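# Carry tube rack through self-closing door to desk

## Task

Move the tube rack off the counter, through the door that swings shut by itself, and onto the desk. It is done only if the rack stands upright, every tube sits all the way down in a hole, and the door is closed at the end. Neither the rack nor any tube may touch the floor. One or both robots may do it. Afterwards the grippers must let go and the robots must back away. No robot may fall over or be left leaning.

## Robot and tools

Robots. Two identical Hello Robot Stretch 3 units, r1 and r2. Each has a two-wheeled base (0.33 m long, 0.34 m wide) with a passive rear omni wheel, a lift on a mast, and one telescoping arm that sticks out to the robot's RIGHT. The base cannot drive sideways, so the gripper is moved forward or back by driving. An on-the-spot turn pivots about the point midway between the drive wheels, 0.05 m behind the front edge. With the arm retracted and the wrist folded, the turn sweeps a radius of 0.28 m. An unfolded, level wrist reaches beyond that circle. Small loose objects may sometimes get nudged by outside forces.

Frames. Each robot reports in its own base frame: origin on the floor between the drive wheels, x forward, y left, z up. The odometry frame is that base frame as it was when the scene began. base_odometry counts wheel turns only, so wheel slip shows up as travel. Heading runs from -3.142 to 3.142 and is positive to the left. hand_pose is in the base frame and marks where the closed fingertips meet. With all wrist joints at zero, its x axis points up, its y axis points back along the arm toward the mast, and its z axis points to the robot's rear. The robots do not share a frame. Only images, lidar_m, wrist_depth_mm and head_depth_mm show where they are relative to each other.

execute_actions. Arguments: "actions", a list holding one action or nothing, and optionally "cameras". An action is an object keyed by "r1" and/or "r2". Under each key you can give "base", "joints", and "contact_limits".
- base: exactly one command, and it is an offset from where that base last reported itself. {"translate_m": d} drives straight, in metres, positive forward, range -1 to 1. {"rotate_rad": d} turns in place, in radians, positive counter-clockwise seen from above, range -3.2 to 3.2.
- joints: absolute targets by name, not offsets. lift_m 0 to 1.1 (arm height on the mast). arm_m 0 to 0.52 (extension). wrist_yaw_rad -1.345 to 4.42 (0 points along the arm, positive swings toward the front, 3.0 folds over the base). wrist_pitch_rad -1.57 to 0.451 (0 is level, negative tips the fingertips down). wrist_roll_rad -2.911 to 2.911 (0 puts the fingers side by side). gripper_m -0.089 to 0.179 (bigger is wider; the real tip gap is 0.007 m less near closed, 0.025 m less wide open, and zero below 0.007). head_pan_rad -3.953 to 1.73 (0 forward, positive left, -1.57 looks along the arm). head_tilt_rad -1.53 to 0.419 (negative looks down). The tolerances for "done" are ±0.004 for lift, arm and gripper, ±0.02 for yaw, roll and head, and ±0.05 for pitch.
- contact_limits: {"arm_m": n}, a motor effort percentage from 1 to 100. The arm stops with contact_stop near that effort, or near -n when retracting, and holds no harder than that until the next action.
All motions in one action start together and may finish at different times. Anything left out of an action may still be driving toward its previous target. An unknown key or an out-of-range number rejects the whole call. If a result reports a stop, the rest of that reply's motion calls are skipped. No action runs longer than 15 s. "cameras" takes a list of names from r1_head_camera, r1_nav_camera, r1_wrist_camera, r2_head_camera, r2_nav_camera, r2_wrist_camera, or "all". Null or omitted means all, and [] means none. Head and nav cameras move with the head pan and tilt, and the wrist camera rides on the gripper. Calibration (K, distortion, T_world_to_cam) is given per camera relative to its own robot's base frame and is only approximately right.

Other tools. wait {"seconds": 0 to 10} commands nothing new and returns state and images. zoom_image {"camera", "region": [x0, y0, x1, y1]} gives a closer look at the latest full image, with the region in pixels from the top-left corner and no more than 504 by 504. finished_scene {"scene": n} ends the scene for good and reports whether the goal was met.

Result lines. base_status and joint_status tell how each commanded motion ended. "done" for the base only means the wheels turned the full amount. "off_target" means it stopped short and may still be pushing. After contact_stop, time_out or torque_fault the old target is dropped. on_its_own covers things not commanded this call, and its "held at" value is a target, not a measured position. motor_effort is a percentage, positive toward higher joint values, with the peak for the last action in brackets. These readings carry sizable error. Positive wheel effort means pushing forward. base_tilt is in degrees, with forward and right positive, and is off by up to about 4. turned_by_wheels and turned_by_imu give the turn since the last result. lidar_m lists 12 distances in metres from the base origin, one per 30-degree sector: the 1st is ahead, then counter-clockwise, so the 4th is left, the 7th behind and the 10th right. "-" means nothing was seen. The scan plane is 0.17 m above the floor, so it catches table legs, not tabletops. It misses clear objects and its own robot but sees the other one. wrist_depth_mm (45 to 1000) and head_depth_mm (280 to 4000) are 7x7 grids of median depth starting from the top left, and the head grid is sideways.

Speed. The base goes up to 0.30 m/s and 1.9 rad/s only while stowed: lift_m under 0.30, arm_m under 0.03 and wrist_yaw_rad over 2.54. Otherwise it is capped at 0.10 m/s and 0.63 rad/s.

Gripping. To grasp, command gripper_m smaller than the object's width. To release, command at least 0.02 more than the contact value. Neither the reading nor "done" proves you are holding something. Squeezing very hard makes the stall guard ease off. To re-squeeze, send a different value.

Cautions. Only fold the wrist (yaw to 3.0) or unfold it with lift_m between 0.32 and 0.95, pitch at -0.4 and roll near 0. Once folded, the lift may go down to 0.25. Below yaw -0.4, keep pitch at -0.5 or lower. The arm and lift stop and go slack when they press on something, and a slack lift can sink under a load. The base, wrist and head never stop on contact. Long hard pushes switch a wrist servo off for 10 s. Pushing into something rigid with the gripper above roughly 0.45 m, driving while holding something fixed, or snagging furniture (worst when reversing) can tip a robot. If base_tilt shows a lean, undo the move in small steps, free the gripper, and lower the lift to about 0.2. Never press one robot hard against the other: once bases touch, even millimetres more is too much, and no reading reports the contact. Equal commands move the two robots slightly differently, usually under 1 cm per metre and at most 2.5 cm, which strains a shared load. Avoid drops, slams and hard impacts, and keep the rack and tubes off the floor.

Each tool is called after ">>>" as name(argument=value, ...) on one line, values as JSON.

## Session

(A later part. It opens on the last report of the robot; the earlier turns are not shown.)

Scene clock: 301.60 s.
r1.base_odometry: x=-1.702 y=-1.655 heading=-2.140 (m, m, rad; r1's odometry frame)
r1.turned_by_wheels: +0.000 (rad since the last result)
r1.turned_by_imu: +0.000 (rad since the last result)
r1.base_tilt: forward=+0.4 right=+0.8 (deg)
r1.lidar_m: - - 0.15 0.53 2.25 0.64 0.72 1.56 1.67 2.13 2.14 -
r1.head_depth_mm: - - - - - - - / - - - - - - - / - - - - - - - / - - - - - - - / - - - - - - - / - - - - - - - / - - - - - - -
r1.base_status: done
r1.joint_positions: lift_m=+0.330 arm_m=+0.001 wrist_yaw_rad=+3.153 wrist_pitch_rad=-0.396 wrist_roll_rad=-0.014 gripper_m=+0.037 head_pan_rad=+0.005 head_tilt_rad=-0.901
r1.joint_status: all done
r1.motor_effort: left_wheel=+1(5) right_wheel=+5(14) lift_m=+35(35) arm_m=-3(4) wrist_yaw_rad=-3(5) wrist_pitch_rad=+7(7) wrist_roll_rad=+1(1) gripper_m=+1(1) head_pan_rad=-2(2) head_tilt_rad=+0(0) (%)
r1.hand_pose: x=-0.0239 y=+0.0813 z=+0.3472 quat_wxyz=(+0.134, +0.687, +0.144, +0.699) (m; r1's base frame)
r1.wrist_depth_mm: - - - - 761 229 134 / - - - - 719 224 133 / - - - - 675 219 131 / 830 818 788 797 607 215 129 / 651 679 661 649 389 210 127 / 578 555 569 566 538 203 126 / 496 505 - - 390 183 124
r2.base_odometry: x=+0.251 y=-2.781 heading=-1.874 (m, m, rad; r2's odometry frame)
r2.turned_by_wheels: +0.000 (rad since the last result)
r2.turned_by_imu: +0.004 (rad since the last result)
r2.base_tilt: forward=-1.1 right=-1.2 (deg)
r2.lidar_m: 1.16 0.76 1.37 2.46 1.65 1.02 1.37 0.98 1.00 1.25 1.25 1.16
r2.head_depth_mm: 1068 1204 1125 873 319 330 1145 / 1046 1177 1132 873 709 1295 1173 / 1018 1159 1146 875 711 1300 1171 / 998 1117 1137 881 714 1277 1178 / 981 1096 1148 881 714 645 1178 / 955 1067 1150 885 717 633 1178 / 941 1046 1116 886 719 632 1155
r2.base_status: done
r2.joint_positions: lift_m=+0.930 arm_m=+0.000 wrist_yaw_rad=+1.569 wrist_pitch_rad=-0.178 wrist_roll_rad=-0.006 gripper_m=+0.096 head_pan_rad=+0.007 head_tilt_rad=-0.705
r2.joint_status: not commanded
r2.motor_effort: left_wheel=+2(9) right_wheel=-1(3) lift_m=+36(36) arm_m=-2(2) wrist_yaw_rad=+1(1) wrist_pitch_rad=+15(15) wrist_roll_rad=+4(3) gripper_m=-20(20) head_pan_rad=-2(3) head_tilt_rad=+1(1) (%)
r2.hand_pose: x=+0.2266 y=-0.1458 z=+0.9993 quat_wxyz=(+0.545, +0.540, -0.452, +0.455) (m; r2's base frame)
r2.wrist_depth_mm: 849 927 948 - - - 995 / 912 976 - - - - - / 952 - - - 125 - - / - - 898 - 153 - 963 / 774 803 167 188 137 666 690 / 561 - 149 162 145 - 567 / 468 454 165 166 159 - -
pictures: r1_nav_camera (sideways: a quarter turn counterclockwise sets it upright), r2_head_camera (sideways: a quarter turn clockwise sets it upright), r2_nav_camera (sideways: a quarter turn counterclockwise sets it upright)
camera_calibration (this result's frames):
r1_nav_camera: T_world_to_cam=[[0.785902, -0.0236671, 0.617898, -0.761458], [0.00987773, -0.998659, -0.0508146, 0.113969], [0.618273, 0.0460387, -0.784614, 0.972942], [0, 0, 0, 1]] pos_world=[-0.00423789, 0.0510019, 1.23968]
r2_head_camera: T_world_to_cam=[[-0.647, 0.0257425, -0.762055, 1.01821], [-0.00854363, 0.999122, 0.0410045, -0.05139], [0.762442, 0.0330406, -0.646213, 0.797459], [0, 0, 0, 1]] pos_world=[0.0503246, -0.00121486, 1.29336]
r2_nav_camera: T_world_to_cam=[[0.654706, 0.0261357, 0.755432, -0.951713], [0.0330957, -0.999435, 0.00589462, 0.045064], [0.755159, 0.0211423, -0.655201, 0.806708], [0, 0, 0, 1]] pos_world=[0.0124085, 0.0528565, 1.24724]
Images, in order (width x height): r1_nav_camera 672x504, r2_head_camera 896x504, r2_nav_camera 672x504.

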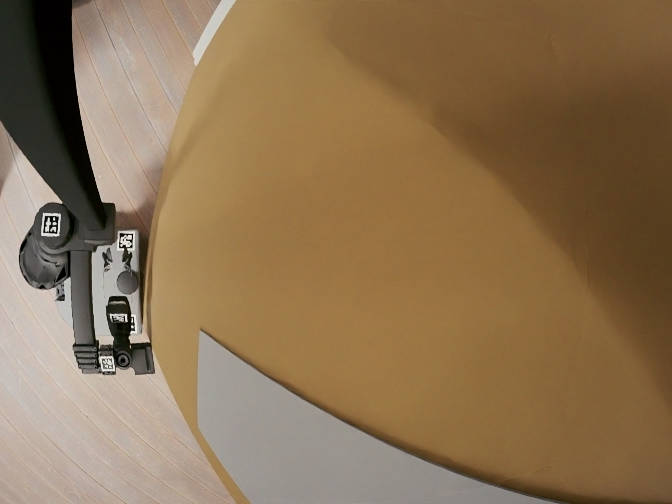

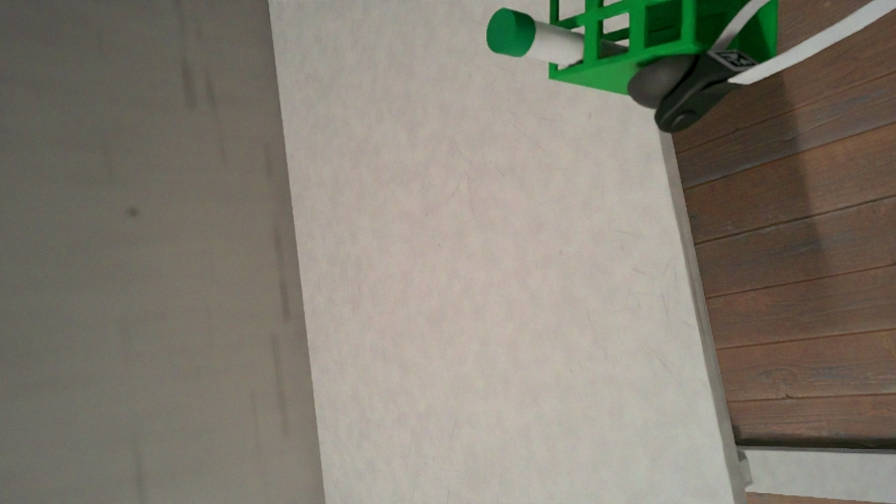

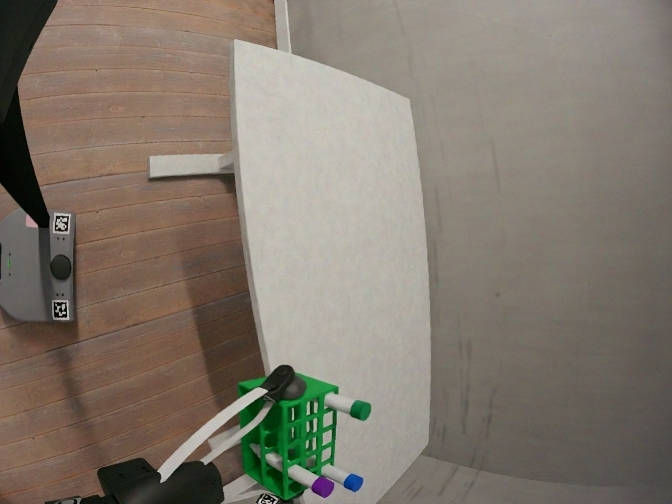

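>>> execute_actions(actions=[{"r2":{"base":{"translate_m":0.33},"joints":{"lift_m":0.76,"head_tilt_rad":-1.1,"head_pan_rad":-0.4}},"r1":{"base":{"rotate_rad":-0.97}}}], cameras=["r2_wrist_camera","r2_head_camera","r1_nav_camera"])

Scene clock: 315.73 s.
r1.base_odometry: x=-1.702 y=-1.655 heading=-3.109 (m, m, rad; r1's odometry frame)
r1.turned_by_wheels: -0.970 (rad since the last result)
r1.turned_by_imu: -0.972 (rad since the last result)
r1.base_tilt: forward=+0.4 right=+0.8 (deg)
r1.lidar_m: 0.21 0.17 0.17 0.18 0.26 0.97 1.81 0.64 0.77 1.64 1.69 2.15
r1.head_depth_mm: 1915 2155 1938 1655 1432 1269 1137 / 1901 2171 1936 1653 1427 1259 1136 / 1894 2155 1926 1646 1426 1260 1124 / 1885 2139 1912 1631 1422 1266 1125 / 1882 2147 1914 1629 1424 1204 850 / 1892 2137 1926 1630 322 403 543 / 1897 - - - - 322 410
r1.base_status: done
r1.joint_positions: lift_m=+0.330 arm_m=+0.001 wrist_yaw_rad=+3.152 wrist_pitch_rad=-0.395 wrist_roll_rad=-0.014 gripper_m=+0.037 head_pan_rad=+0.007 head_tilt_rad=-0.900
r1.joint_status: not commanded
r1.motor_effort: left_wheel=+11(62) right_wheel=-2(11) lift_m=+35(35) arm_m=-3(3) wrist_yaw_rad=-2(3) wrist_pitch_rad=+7(7) wrist_roll_rad=+1(1) gripper_m=+1(1) head_pan_rad=-1(8) head_tilt_rad=+0(2) (%)
r1.hand_pose: x=-0.0236 y=+0.0815 z=+0.3476 quat_wxyz=(+0.134, +0.687, +0.143, +0.699) (m; r1's base frame)
r1.wrist_depth_mm: 562 399 - 248 209 180 159 / 729 468 - 270 225 192 168 / 983 571 436 298 245 206 178 / 827 701 503 330 266 223 191 / 672 660 612 374 277 241 205 / 579 560 587 420 351 264 221 / 495 505 - - 360 282 241
r2.base_odometry: x=+0.152 y=-3.096 heading=-1.874 (m, m, rad; r2's odometry frame)
r2.turned_by_wheels: +0.000 (rad since the last result)
r2.turned_by_imu: +0.002 (rad since the last result)
r2.base_tilt: forward=-1.1 right=-1.2 (deg)
r2.lidar_m: 0.84 0.84 0.52 1.78 2.26 1.34 1.33 1.24 1.33 1.17 0.93 0.95
r2.head_depth_mm: 893 781 692 620 579 - 1086 / 898 786 694 501 572 1162 1112 / 902 781 694 494 559 529 - / 910 785 698 489 558 517 - / 887 794 698 627 566 518 488 / 853 794 701 627 567 519 479 / 810 797 704 628 571 520 479
r2.base_status: done
r2.joint_positions: lift_m=+0.760 arm_m=+0.000 wrist_yaw_rad=+1.569 wrist_pitch_rad=-0.178 wrist_roll_rad=-0.006 gripper_m=+0.096 head_pan_rad=-0.393 head_tilt_rad=-1.086
r2.joint_status: all done
r2.motor_effort: left_wheel=+2(10) right_wheel=-1(2) lift_m=+21(32) arm_m=-2(1) wrist_yaw_rad=+2(1) wrist_pitch_rad=+16(16) wrist_roll_rad=+4(4) gripper_m=-20(20) head_pan_rad=-3(24) head_tilt_rad=-4(20) (%)
r2.hand_pose: x=+0.2265 y=-0.1458 z=+0.8299 quat_wxyz=(+0.545, +0.540, -0.452, +0.455) (m; r2's base frame)
r2.wrist_depth_mm: 622 652 684 745 765 821 868 / 648 677 720 768 805 888 886 / 686 713 746 793 124 878 873 / 597 586 490 570 153 546 534 / 407 429 165 190 137 359 379 / 310 - 149 162 146 - 296 / 259 247 166 166 159 241 239
pictures: r1_nav_camera (sideways: a quarter turn counterclockwise sets it upright), r2_head_camera (sideways: a quarter turn clockwise sets it upright), r2_wrist_camera
camera_calibration (this result's frames):
r1_nav_camera: T_world_to_cam=[[0.785491, -0.0228233, 0.618452, -0.762177], [0.0109893, -0.998648, -0.0508115, 0.113958], [0.618775, 0.0467084, -0.784178, 0.972372], [0, 0, 0, 1]] pos_world=[-0.004249, 0.050991, 1.23967]
r2_head_camera: T_world_to_cam=[[-0.805163, 0.366544, -0.466216, 0.633713], [0.395407, 0.917694, 0.0386265, -0.0507382], [0.442002, -0.153244, -0.883827, 1.10838], [0, 0, 0, 1]] pos_world=[0.0403998, -0.0158691, 1.27702]
r2_wrist_camera: T_world_to_cam=[[0.0303031, -0.999325, 0.020774, -0.170283], [-0.335677, -0.029751, -0.941507, 0.888152], [0.94149, 0.0215572, -0.336352, 0.229397], [0, 0, 0, 1]] pos_world=[0.0873166, -0.148689, 0.916897]
Images, in order (width x height): r1_nav_camera 672x504, r2_head_camera 896x504, r2_wrist_camera 644x364.

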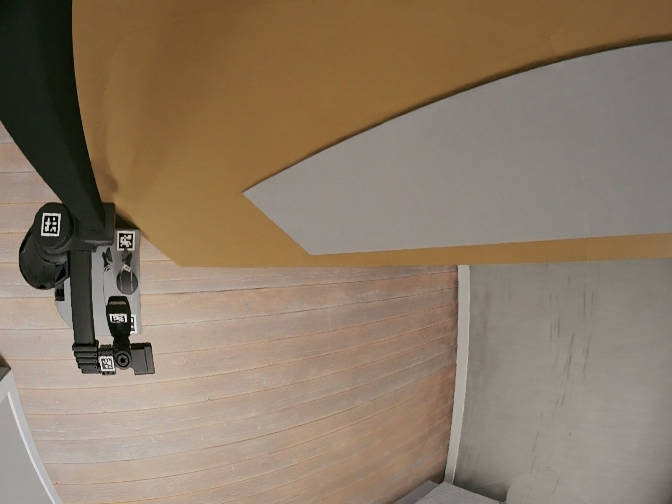

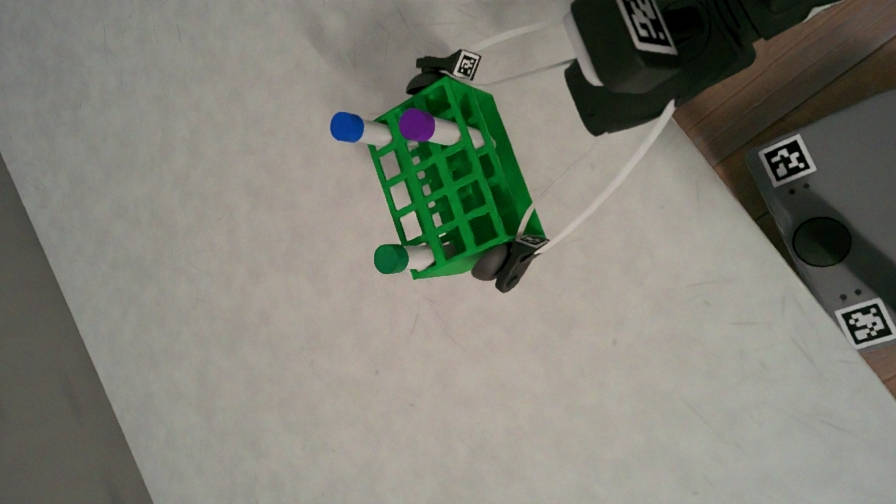

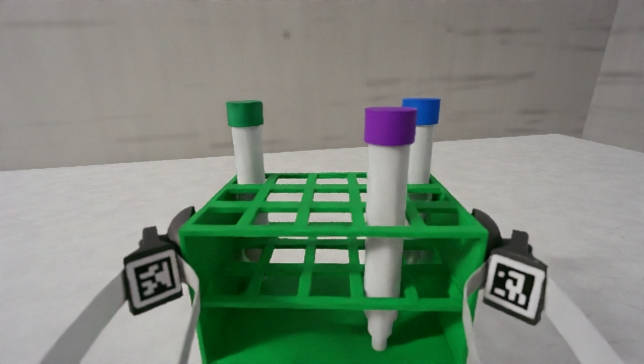

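>>> execute_actions(actions=[{"r2":{"joints":{"lift_m":0.706}},"r1":{"base":{"translate_m":-0.45}}}], cameras=["r2_wrist_camera","r1_nav_camera"])

Scene clock: 326.57 s.
r1.base_odometry: x=-1.253 y=-1.640 heading=-3.109 (m, m, rad; r1's odometry frame)
r1.turned_by_wheels: +0.000 (rad since the last result)
r1.turned_by_imu: +0.001 (rad since the last result)
r1.base_tilt: forward=+0.5 right=+0.8 (deg)
r1.lidar_m: - - 0.15 0.18 0.70 2.01 1.36 2.30 0.35 0.35 0.33 0.15
r1.head_depth_mm: - - - - - 441 1117 / - - - - - 368 1062 / - - - - - 332 649 / - - - - - 304 475 / - - - - - - 379 / - - - - - - 338 / - - - - - - 308
r1.base_status: done
r1.joint_positions: lift_m=+0.330 arm_m=+0.001 wrist_yaw_rad=+3.152 wrist_pitch_rad=-0.395 wrist_roll_rad=-0.014 gripper_m=+0.037 head_pan_rad=+0.007 head_tilt_rad=-0.900
r1.joint_status: not commanded
r1.motor_effort: left_wheel=+7(10) right_wheel=-1(7) lift_m=+35(35) arm_m=-3(3) wrist_yaw_rad=-2(3) wrist_pitch_rad=+7(7) wrist_roll_rad=+1(1) gripper_m=+0(1) head_pan_rad=-3(2) head_tilt_rad=+0(0) (%)
r1.hand_pose: x=-0.0236 y=+0.0815 z=+0.3476 quat_wxyz=(+0.134, +0.687, +0.143, +0.699) (m; r1's base frame)
r1.wrist_depth_mm: - - - 352 229 166 131 / - - - 381 242 173 136 / - - - 427 260 182 141 / 825 819 787 465 273 192 146 / 676 667 658 557 261 203 152 / 572 561 578 544 338 208 159 / 494 506 - - 317 210 165
r2.base_odometry: x=+0.152 y=-3.096 heading=-1.874 (m, m, rad; r2's odometry frame)
r2.turned_by_wheels: +0.000 (rad since the last result)
r2.turned_by_imu: -0.001 (rad since the last result)
r2.base_tilt: forward=-1.1 right=-1.2 (deg)
r2.lidar_m: 0.84 0.84 0.52 1.78 2.25 1.33 1.34 1.24 1.34 1.17 0.93 0.96
r2.head_depth_mm: 897 782 691 620 577 - 1071 / 896 784 691 575 572 1159 1105 / 904 786 696 548 562 530 - / 904 789 696 612 557 517 - / 886 788 698 625 566 517 489 / 853 790 700 628 568 517 480 / 807 795 702 629 570 521 480
r2.base_status: not commanded
r2.joint_positions: lift_m=+0.706 arm_m=+0.000 wrist_yaw_rad=+1.569 wrist_pitch_rad=-0.178 wrist_roll_rad=-0.006 gripper_m=+0.096 head_pan_rad=-0.393 head_tilt_rad=-1.086
r2.joint_status: all done
r2.motor_effort: left_wheel=+2(3) right_wheel=-1(1) lift_m=+21(21) arm_m=-2(2) wrist_yaw_rad=+2(2) wrist_pitch_rad=+16(16) wrist_roll_rad=+4(4) gripper_m=-19(20) head_pan_rad=-2(2) head_tilt_rad=-5(5) (%)
r2.hand_pose: x=+0.2265 y=-0.1458 z=+0.7759 quat_wxyz=(+0.545, +0.541, -0.452, +0.455) (m; r2's base frame)
r2.wrist_depth_mm: 613 647 675 719 756 801 864 / 650 675 712 761 808 877 898 / 694 702 651 739 125 722 681 / 435 435 358 415 153 408 395 / 298 314 165 189 137 265 280 / 228 - 149 161 144 - 216 / 190 181 166 167 160 177 175
pictures: r1_nav_camera (sideways: a quarter turn counterclockwise sets it upright), r2_wrist_camera
camera_calibration (this result's frames):
r1_nav_camera: T_world_to_cam=[[0.785491, -0.0228233, 0.618452, -0.762177], [0.0109893, -0.998648, -0.0508115, 0.113958], [0.618775, 0.0467084, -0.784178, 0.972373], [0, 0, 0, 1]] pos_world=[-0.00424901, 0.050991, 1.23967]
r2_wrist_camera: T_world_to_cam=[[0.0303068, -0.999325, 0.020768, -0.169156], [-0.33585, -0.0297506, -0.941445, 0.837266], [0.941428, 0.0215572, -0.336525, 0.211384], [0, 0, 0, 1]] pos_world=[0.0873199, -0.148689, 0.862889]
Images, in order (width x height): r1_nav_camera 672x504, r2_wrist_camera 644x364.

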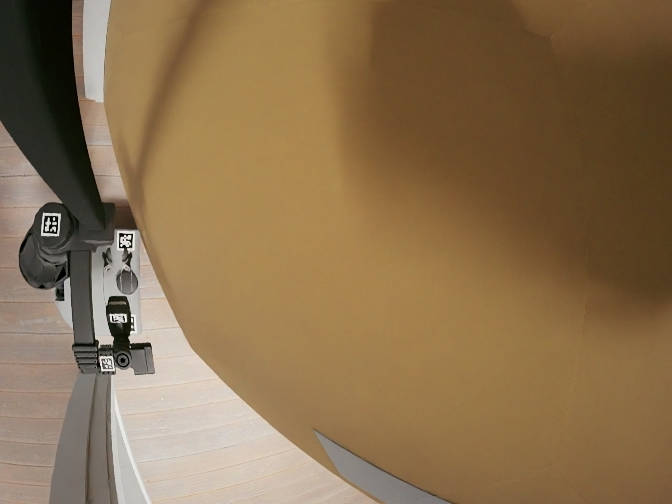

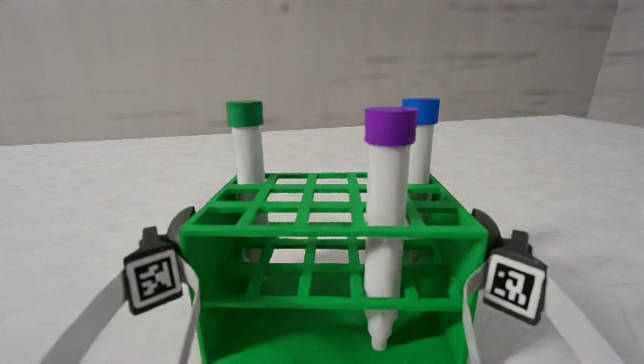

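About 6 mm above (depth 181/177 vs 173/168 at contact).

>>> execute_actions(actions=[{"r2":{"joints":{"lift_m":0.698}},"r1":{"base":{"translate_m":-0.33}}}], cameras=["r2_wrist_camera","r1_nav_camera"])

Scene clock: 335.07 s.
r1.base_odometry: x=-0.923 y=-1.629 heading=-3.109 (m, m, rad; r1's odometry frame)
r1.turned_by_wheels: +0.000 (rad since the last result)
r1.turned_by_imu: +0.001 (rad since the last result)
r1.base_tilt: forward=+0.4 right=+0.9 (deg)
r1.lidar_m: 0.17 0.18 0.24 0.60 1.49 1.84 1.03 1.97 2.41 0.40 0.26 0.18
r1.head_depth_mm: - - - - 298 395 726 / - - - - 298 395 725 / - - - - 297 394 721 / - - - - 296 392 722 / - - - - 295 391 714 / - - - - 295 390 709 / - - - - 301 388 704
r1.base_status: done
r1.joint_positions: lift_m=+0.330 arm_m=+0.001 wrist_yaw_rad=+3.152 wrist_pitch_rad=-0.395 wrist_roll_rad=-0.014 gripper_m=+0.037 head_pan_rad=+0.007 head_tilt_rad=-0.900
r1.joint_status: not commanded
r1.motor_effort: left_wheel=+2(4) right_wheel=-2(7) lift_m=+35(35) arm_m=-3(3) wrist_yaw_rad=-2(3) wrist_pitch_rad=+7(7) wrist_roll_rad=+1(1) gripper_m=+0(0) head_pan_rad=-2(2) head_tilt_rad=+1(1) (%)
r1.hand_pose: x=-0.0236 y=+0.0815 z=+0.3476 quat_wxyz=(+0.134, +0.687, +0.143, +0.699) (m; r1's base frame)
r1.wrist_depth_mm: - - - - 661 355 238 / - - - - 705 356 240 / - - - 957 711 364 240 / 808 805 792 791 714 366 243 / 675 669 653 649 580 373 246 / 577 570 578 552 533 372 247 / 495 505 - - 478 350 251
r2.base_odometry: x=+0.152 y=-3.096 heading=-1.874 (m, m, rad; r2's odometry frame)
r2.turned_by_wheels: +0.000 (rad since the last result)
r2.turned_by_imu: -0.001 (rad since the last result)
r2.base_tilt: forward=-1.1 right=-1.2 (deg)
r2.lidar_m: 0.84 0.84 0.52 1.79 2.26 1.33 1.01 1.25 1.34 1.17 0.93 0.95
r2.head_depth_mm: 895 781 692 620 579 - 1077 / 901 790 693 554 572 1166 1103 / 906 786 695 570 556 529 - / 903 788 696 608 556 517 - / 888 788 699 625 568 519 490 / 856 791 700 628 568 519 478 / 810 796 702 629 568 521 478
r2.base_status: not commanded
r2.joint_positions: lift_m=+0.698 arm_m=+0.000 wrist_yaw_rad=+1.569 wrist_pitch_rad=-0.176 wrist_roll_rad=-0.006 gripper_m=+0.096 head_pan_rad=-0.393 head_tilt_rad=-1.086
r2.joint_status: all done
r2.motor_effort: left_wheel=+2(2) right_wheel=-1(1) lift_m=+20(21) arm_m=-2(2) wrist_yaw_rad=+1(1) wrist_pitch_rad=+14(16) wrist_roll_rad=+4(4) gripper_m=-20(19) head_pan_rad=-3(3) head_tilt_rad=-5(5) (%)
r2.hand_pose: x=+0.2267 y=-0.1458 z=+0.7686 quat_wxyz=(+0.544, +0.540, -0.453, +0.455) (m; r2's base frame)
r2.wrist_depth_mm: 619 653 679 739 759 801 861 / 653 677 718 758 822 860 880 / 670 691 630 716 122 682 666 / 418 412 202 199 151 383 379 / 285 300 166 188 137 254 266 / 216 - 150 157 148 - 205 / 181 173 161 166 159 167 167
pictures: r1_nav_camera (sideways: a quarter turn counterclockwise sets it upright), r2_wrist_camera
camera_calibration (this result's frames):
r1_nav_camera: T_world_to_cam=[[0.785491, -0.0228238, 0.618452, -0.762177], [0.0109887, -0.998648, -0.0508115, 0.113958], [0.618775, 0.046708, -0.784178, 0.972373], [0, 0, 0, 1]] pos_world=[-0.00424897, 0.050991, 1.23967]
r2_wrist_camera: T_world_to_cam=[[0.0302395, -0.999326, 0.020831, -0.169045], [-0.333212, -0.029727, -0.942383, 0.830602], [0.942367, 0.0215561, -0.333887, 0.206511], [0, 0, 0, 1]] pos_world=[0.0872695, -0.148691, 0.855218]
Images, in order (width x height): r1_nav_camera 672x504, r2_wrist_camera 644x364.

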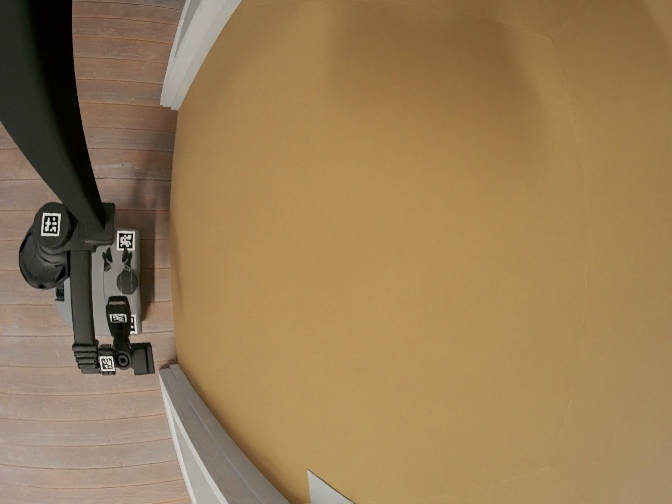

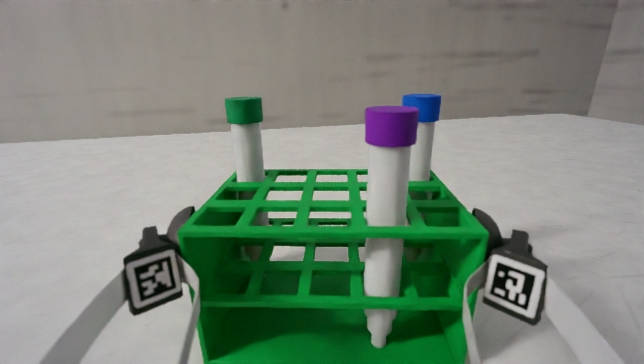

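>>> execute_actions(actions=[{"r2":{"joints":{"gripper_m":0.179}}}], cameras=[])

>>> execute_actions(actions=[{"r2":{"base":{"translate_m":-0.22},"joints":{"head_tilt_rad":-0.8,"head_pan_rad":-0.2}},"r1":{"joints":{"head_pan_rad":-3.0}}}], cameras=["r2_wrist_camera","r1_nav_camera","r2_head_camera"])

Scene clock: 343.27 s.
r1.base_odometry: x=-0.923 y=-1.629 heading=-3.109 (m, m, rad; r1's odometry frame)
r1.turned_by_wheels: +0.000 (rad since the last result)
r1.turned_by_imu: +0.001 (rad since the last result)
r1.base_tilt: forward=+0.4 right=+0.9 (deg)
r1.lidar_m: 0.17 0.18 0.24 0.60 1.49 1.84 1.04 1.96 2.41 0.41 0.26 0.18
r1.head_depth_mm: - - - - 298 396 729 / - - - - 297 395 726 / - - - - 297 393 723 / - - - - 296 392 718 / - - - - 295 391 713 / - - - - 294 390 707 / - - - - 301 389 698
r1.base_status: not commanded
r1.joint_positions: lift_m=+0.330 arm_m=+0.001 wrist_yaw_rad=+3.152 wrist_pitch_rad=-0.395 wrist_roll_rad=-0.014 gripper_m=+0.037 head_pan_rad=+0.007 head_tilt_rad=-0.900
r1.joint_status: not commanded
r1.motor_effort: left_wheel=+2(2) right_wheel=-2(2) lift_m=+35(35) arm_m=-3(3) wrist_yaw_rad=-1(2) wrist_pitch_rad=+7(7) wrist_roll_rad=+1(1) gripper_m=+0(0) head_pan_rad=-3(2) head_tilt_rad=+1(0) (%)
r1.hand_pose: x=-0.0236 y=+0.0815 z=+0.3476 quat_wxyz=(+0.134, +0.687, +0.143, +0.699) (m; r1's base frame)
r1.wrist_depth_mm: - - - - 644 353 241 / - - - - 718 360 241 / - - - 995 712 361 240 / 831 814 820 788 715 365 245 / 668 680 662 656 577 367 247 / 573 573 568 559 528 375 248 / 491 500 - - 478 350 248
r2.base_odometry: x=+0.152 y=-3.096 heading=-1.874 (m, m, rad; r2's odometry frame)
r2.turned_by_wheels: +0.000 (rad since the last result)
r2.turned_by_imu: -0.001 (rad since the last result)
r2.base_tilt: forward=-1.1 right=-1.3 (deg)
r2.lidar_m: 0.84 0.84 0.52 1.78 2.26 1.34 1.01 1.25 1.34 1.18 0.93 0.96
r2.head_depth_mm: 897 780 690 621 577 - 1074 / 897 787 692 596 573 1157 1103 / 905 788 694 569 566 530 - / 898 787 697 599 558 517 - / 888 793 697 625 565 519 488 / 857 789 700 626 567 520 479 / 811 795 699 629 569 521 479
r2.base_status: not commanded
r2.joint_positions: lift_m=+0.698 arm_m=+0.000 wrist_yaw_rad=+1.569 wrist_pitch_rad=-0.173 wrist_roll_rad=-0.006 gripper_m=+0.179 head_pan_rad=-0.393 head_tilt_rad=-1.086
r2.joint_status: all done
r2.motor_effort: left_wheel=+2(2) right_wheel=-1(1) lift_m=+20(20) arm_m=-2(2) wrist_yaw_rad=+2(2) wrist_pitch_rad=+13(14) wrist_roll_rad=+4(4) gripper_m=+0(85) head_pan_rad=-3(4) head_tilt_rad=-5(5) (%)
r2.hand_pose: x=+0.2269 y=-0.1458 z=+0.7692 quat_wxyz=(+0.544, +0.539, -0.453, +0.456) (m; r2's base frame)
r2.wrist_depth_mm: 625 652 671 706 767 830 852 / 648 679 729 762 799 876 902 / 663 689 628 733 127 680 668 / 424 416 193 203 153 391 384 / 288 300 165 191 139 264 269 / 225 203 169 167 154 199 214 / 169 173 166 167 161 168 162
pictures: none
No camera images: the call's "cameras" was empty. Leave "cameras" out to get every camera's image.

Scene clock: 346.93 s.
r1.base_odometry: x=-0.923 y=-1.629 heading=-3.109 (m, m, rad; r1's odometry frame)
r1.turned_by_wheels: +0.000 (rad since the last result)
r1.turned_by_imu: +0.001 (rad since the last result)
r1.base_tilt: forward=+0.4 right=+0.9 (deg)
r1.lidar_m: 0.17 0.18 0.24 0.60 1.49 0.89 0.82 1.96 2.42 0.40 0.26 0.18
r1.head_depth_mm: 1210 672 1950 1643 1332 1260 1139 / 701 673 1839 1643 1272 1257 - / 1298 1978 1877 1567 1326 1284 - / 1290 2044 1894 1646 1426 1256 - / 1812 2097 1899 1633 1415 1256 1160 / 1837 2130 1923 1629 1418 1254 1156 / 1854 2137 1890 1626 1409 1242 1123
r1.base_status: not commanded
r1.joint_positions: lift_m=+0.330 arm_m=+0.001 wrist_yaw_rad=+3.152 wrist_pitch_rad=-0.395 wrist_roll_rad=-0.014 gripper_m=+0.037 head_pan_rad=-2.993 head_tilt_rad=-0.900
r1.joint_status: all done
r1.motor_effort: left_wheel=+2(2) right_wheel=-2(2) lift_m=+35(35) arm_m=-3(3) wrist_yaw_rad=-1(2) wrist_pitch_rad=+7(7) wrist_roll_rad=+1(1) gripper_m=+0(1) head_pan_rad=-2(30) head_tilt_rad=-1(1) (%)
r1.hand_pose: x=-0.0236 y=+0.0815 z=+0.3476 quat_wxyz=(+0.134, +0.687, +0.143, +0.699) (m; r1's base frame)
r1.wrist_depth_mm: - - - - 655 354 237 / - - - - 702 366 241 / - - - 958 727 362 240 / 838 806 810 791 717 371 242 / 683 668 659 654 573 369 246 / 567 566 575 562 527 376 248 / 492 502 - - 467 353 249
r2.base_odometry: x=+0.218 y=-2.886 heading=-1.874 (m, m, rad; r2's odometry frame)
r2.turned_by_wheels: +0.000 (rad since the last result)
r2.turned_by_imu: -0.002 (rad since the last result)
r2.base_tilt: forward=-1.1 right=-1.2 (deg)
r2.lidar_m: 1.05 0.67 1.24 2.24 1.85 1.12 0.79 1.04 1.14 1.22 1.23 1.08
r2.head_depth_mm: 1159 1247 955 776 672 1282 1148 / 1100 1197 964 778 653 1283 1136 / 1050 1155 968 673 657 1250 1134 / 995 1110 967 763 657 598 1137 / 953 1083 971 787 660 582 1141 / 909 1029 971 788 662 570 1121 / 877 982 981 787 664 573 1100
r2.base_status: done
r2.joint_positions: lift_m=+0.698 arm_m=+0.000 wrist_yaw_rad=+1.569 wrist_pitch_rad=-0.173 wrist_roll_rad=-0.006 gripper_m=+0.179 head_pan_rad=-0.207 head_tilt_rad=-0.804
r2.joint_status: all done
r2.motor_effort: left_wheel=+3(5) right_wheel=-1(4) lift_m=+20(20) arm_m=-2(2) wrist_yaw_rad=+2(2) wrist_pitch_rad=+13(13) wrist_roll_rad=+4(4) gripper_m=+0(0) head_pan_rad=+3(18) head_tilt_rad=+1(15) (%)
r2.hand_pose: x=+0.2269 y=-0.1458 z=+0.7692 quat_wxyz=(+0.544, +0.539, -0.453, +0.456) (m; r2's base frame)
r2.wrist_depth_mm: 767 820 859 927 948 - 961 / 825 868 920 955 - - 970 / 813 770 744 392 705 692 659 / 421 416 409 357 395 388 382 / 285 303 280 278 276 288 310 / 228 237 247 - - - 936 / 996 - - - - - -
pictures: r1_nav_camera (sideways: a quarter turn counterclockwise sets it upright), r2_head_camera (sideways: a quarter turn clockwise sets it upright), r2_wrist_camera
camera_calibration (this result's frames):
r1_nav_camera: T_world_to_cam=[[-0.780793, -0.0887643, 0.618452, -0.752623], [-0.152454, 0.987004, -0.0508115, 0.114955], [-0.605904, -0.133959, -0.784178, 0.979843], [0, 0, 0, 1]] pos_world=[0.0235734, -0.0490088, 1.23967]
r2_head_camera: T_world_to_cam=[[-0.697289, 0.177447, -0.694478, 0.930442], [0.20791, 0.97729, 0.0409563, -0.0526423], [0.685974, -0.115831, -0.718347, 0.891749], [0, 0, 0, 1]] pos_world=[0.0480155, -0.010365, 1.28891]
r2_wrist_camera: T_world_to_cam=[[0.0301682, -0.999328, 0.0207997, -0.169024], [-0.330824, -0.0296191, -0.943228, 0.831376], [0.94321, 0.0215745, -0.331495, 0.20453], [0, 0, 0, 1]] pos_world=[0.0872232, -0.148698, 0.855493]
Images, in order (width x height): r1_nav_camera 672x504, r2_head_camera 896x504, r2_wrist_camera 644x364.

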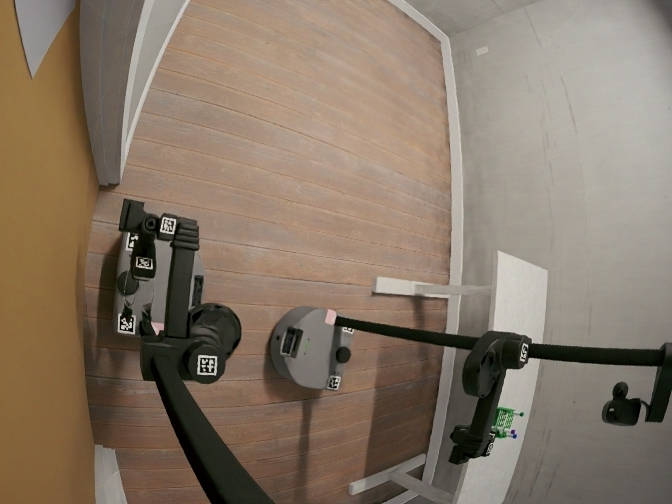

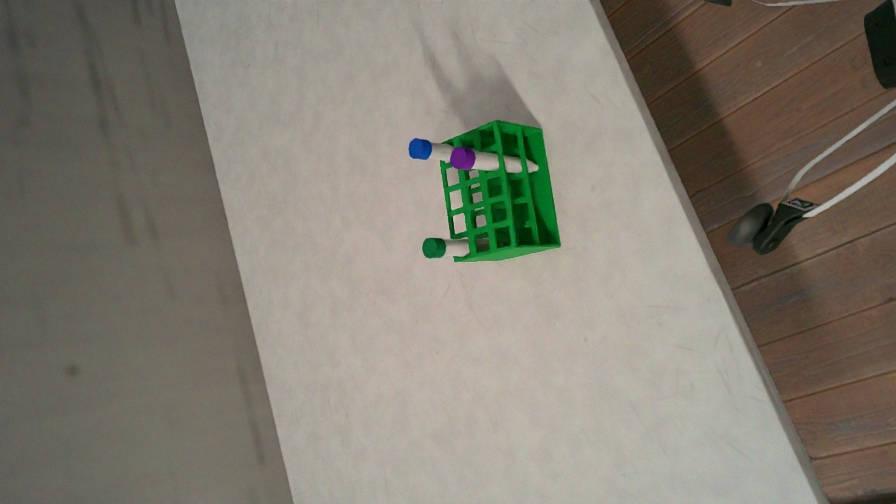

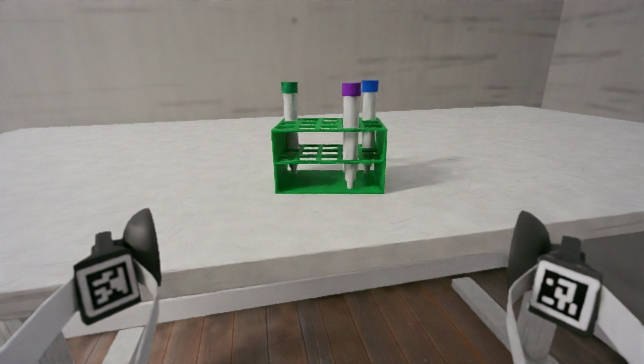

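>>> zoom_image(camera="r2_wrist_camera", region=[260, 70, 400, 200])

Region (260, 70, 400, 200) of r2_wrist_camera's 644x364 image, scaled by 3.600; it fills the top 468 rows of this view, and the rest is white.

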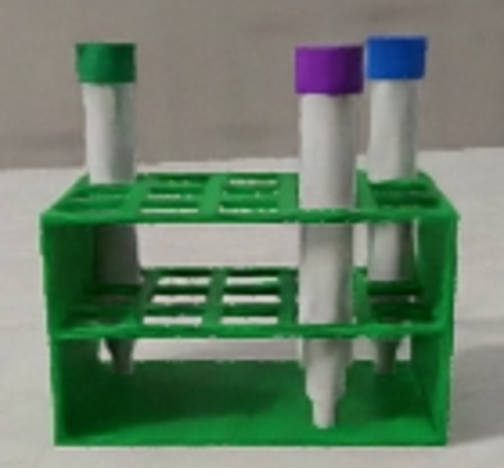

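>>> execute_actions(actions=[{"r1":{"base":{"translate_m":-0.08}}}], cameras=[])

>>> finished_scene(scene=1)

Scene clock: 361.37 s.
r1.base_odometry: x=-0.843 y=-1.627 heading=-3.109 (m, m, rad; r1's odometry frame)
r1.turned_by_wheels: +0.000 (rad since the last result)
r1.turned_by_imu: +0.001 (rad since the last result)
r1.base_tilt: forward=+0.4 right=+0.9 (deg)
r1.lidar_m: 0.25 0.26 0.35 0.70 1.49 0.79 0.73 1.88 2.41 0.82 0.37 0.27
r1.head_depth_mm: 1218 622 1854 1644 1270 1258 1138 / 1209 619 960 1644 1253 1226 - / 1294 1549 1926 1602 1260 1269 - / 1296 1943 1885 1638 1421 1255 - / 1727 2035 1917 1638 1421 1261 1153 / 1777 2067 1911 1619 1414 1259 1162 / 1785 2081 1924 1615 1416 1256 1123
r1.base_status: done
r1.joint_positions: lift_m=+0.330 arm_m=+0.001 wrist_yaw_rad=+3.152 wrist_pitch_rad=-0.395 wrist_roll_rad=-0.014 gripper_m=+0.037 head_pan_rad=-2.993 head_tilt_rad=-0.900
r1.joint_status: not commanded
r1.motor_effort: left_wheel=+2(4) right_wheel=-3(7) lift_m=+35(35) arm_m=-3(3) wrist_yaw_rad=-2(1) wrist_pitch_rad=+7(7) wrist_roll_rad=+1(1) gripper_m=+0(0) head_pan_rad=-3(2) head_tilt_rad=+0(1) (%)
r1.hand_pose: x=-0.0236 y=+0.0815 z=+0.3476 quat_wxyz=(+0.134, +0.687, +0.143, +0.699) (m; r1's base frame)
r1.wrist_depth_mm: - - - - 699 511 333 / - - - - 757 498 338 / - - - - 822 519 339 / 830 804 801 808 795 518 346 / 667 675 652 655 646 516 345 / 573 561 579 568 530 508 345 / 493 499 - - 482 461 350
r2.base_odometry: x=+0.218 y=-2.886 heading=-1.874 (m, m, rad; r2's odometry frame)
r2.turned_by_wheels: +0.000 (rad since the last result)
r2.turned_by_imu: -0.001 (rad since the last result)
r2.base_tilt: forward=-1.1 right=-1.2 (deg)
r2.lidar_m: 1.05 0.67 1.24 2.24 1.86 1.12 0.71 1.05 1.15 1.22 1.23 1.08
r2.head_depth_mm: 1157 1240 958 775 673 1292 1159 / 1097 1205 962 779 655 1288 1132 / 1046 1158 969 674 657 1234 1132 / 993 1116 970 765 657 597 1136 / 953 1073 971 788 660 581 1137 / 917 1028 980 789 662 573 1123 / 881 983 980 787 665 572 1104
r2.base_status: not commanded
r2.joint_positions: lift_m=+0.698 arm_m=+0.000 wrist_yaw_rad=+1.569 wrist_pitch_rad=-0.173 wrist_roll_rad=-0.006 gripper_m=+0.179 head_pan_rad=-0.207 head_tilt_rad=-0.804
r2.joint_status: not commanded
r2.motor_effort: left_wheel=+3(2) right_wheel=-1(1) lift_m=+20(20) arm_m=-1(2) wrist_yaw_rad=+2(2) wrist_pitch_rad=+13(13) wrist_roll_rad=+4(4) gripper_m=+1(0) head_pan_rad=+3(3) head_tilt_rad=+1(0) (%)
r2.hand_pose: x=+0.2269 y=-0.1458 z=+0.7692 quat_wxyz=(+0.544, +0.539, -0.453, +0.456) (m; r2's base frame)
r2.wrist_depth_mm: 781 812 881 922 949 - 942 / 830 870 945 941 - - 975 / 803 775 740 394 709 683 663 / 423 413 407 361 395 391 384 / 285 299 282 278 275 290 307 / 229 238 247 - - - 952 / - - - - - - 947
pictures: none
No camera images: the call's "cameras" was empty. Leave "cameras" out to get every camera's image.

The scene is finished: the task was done.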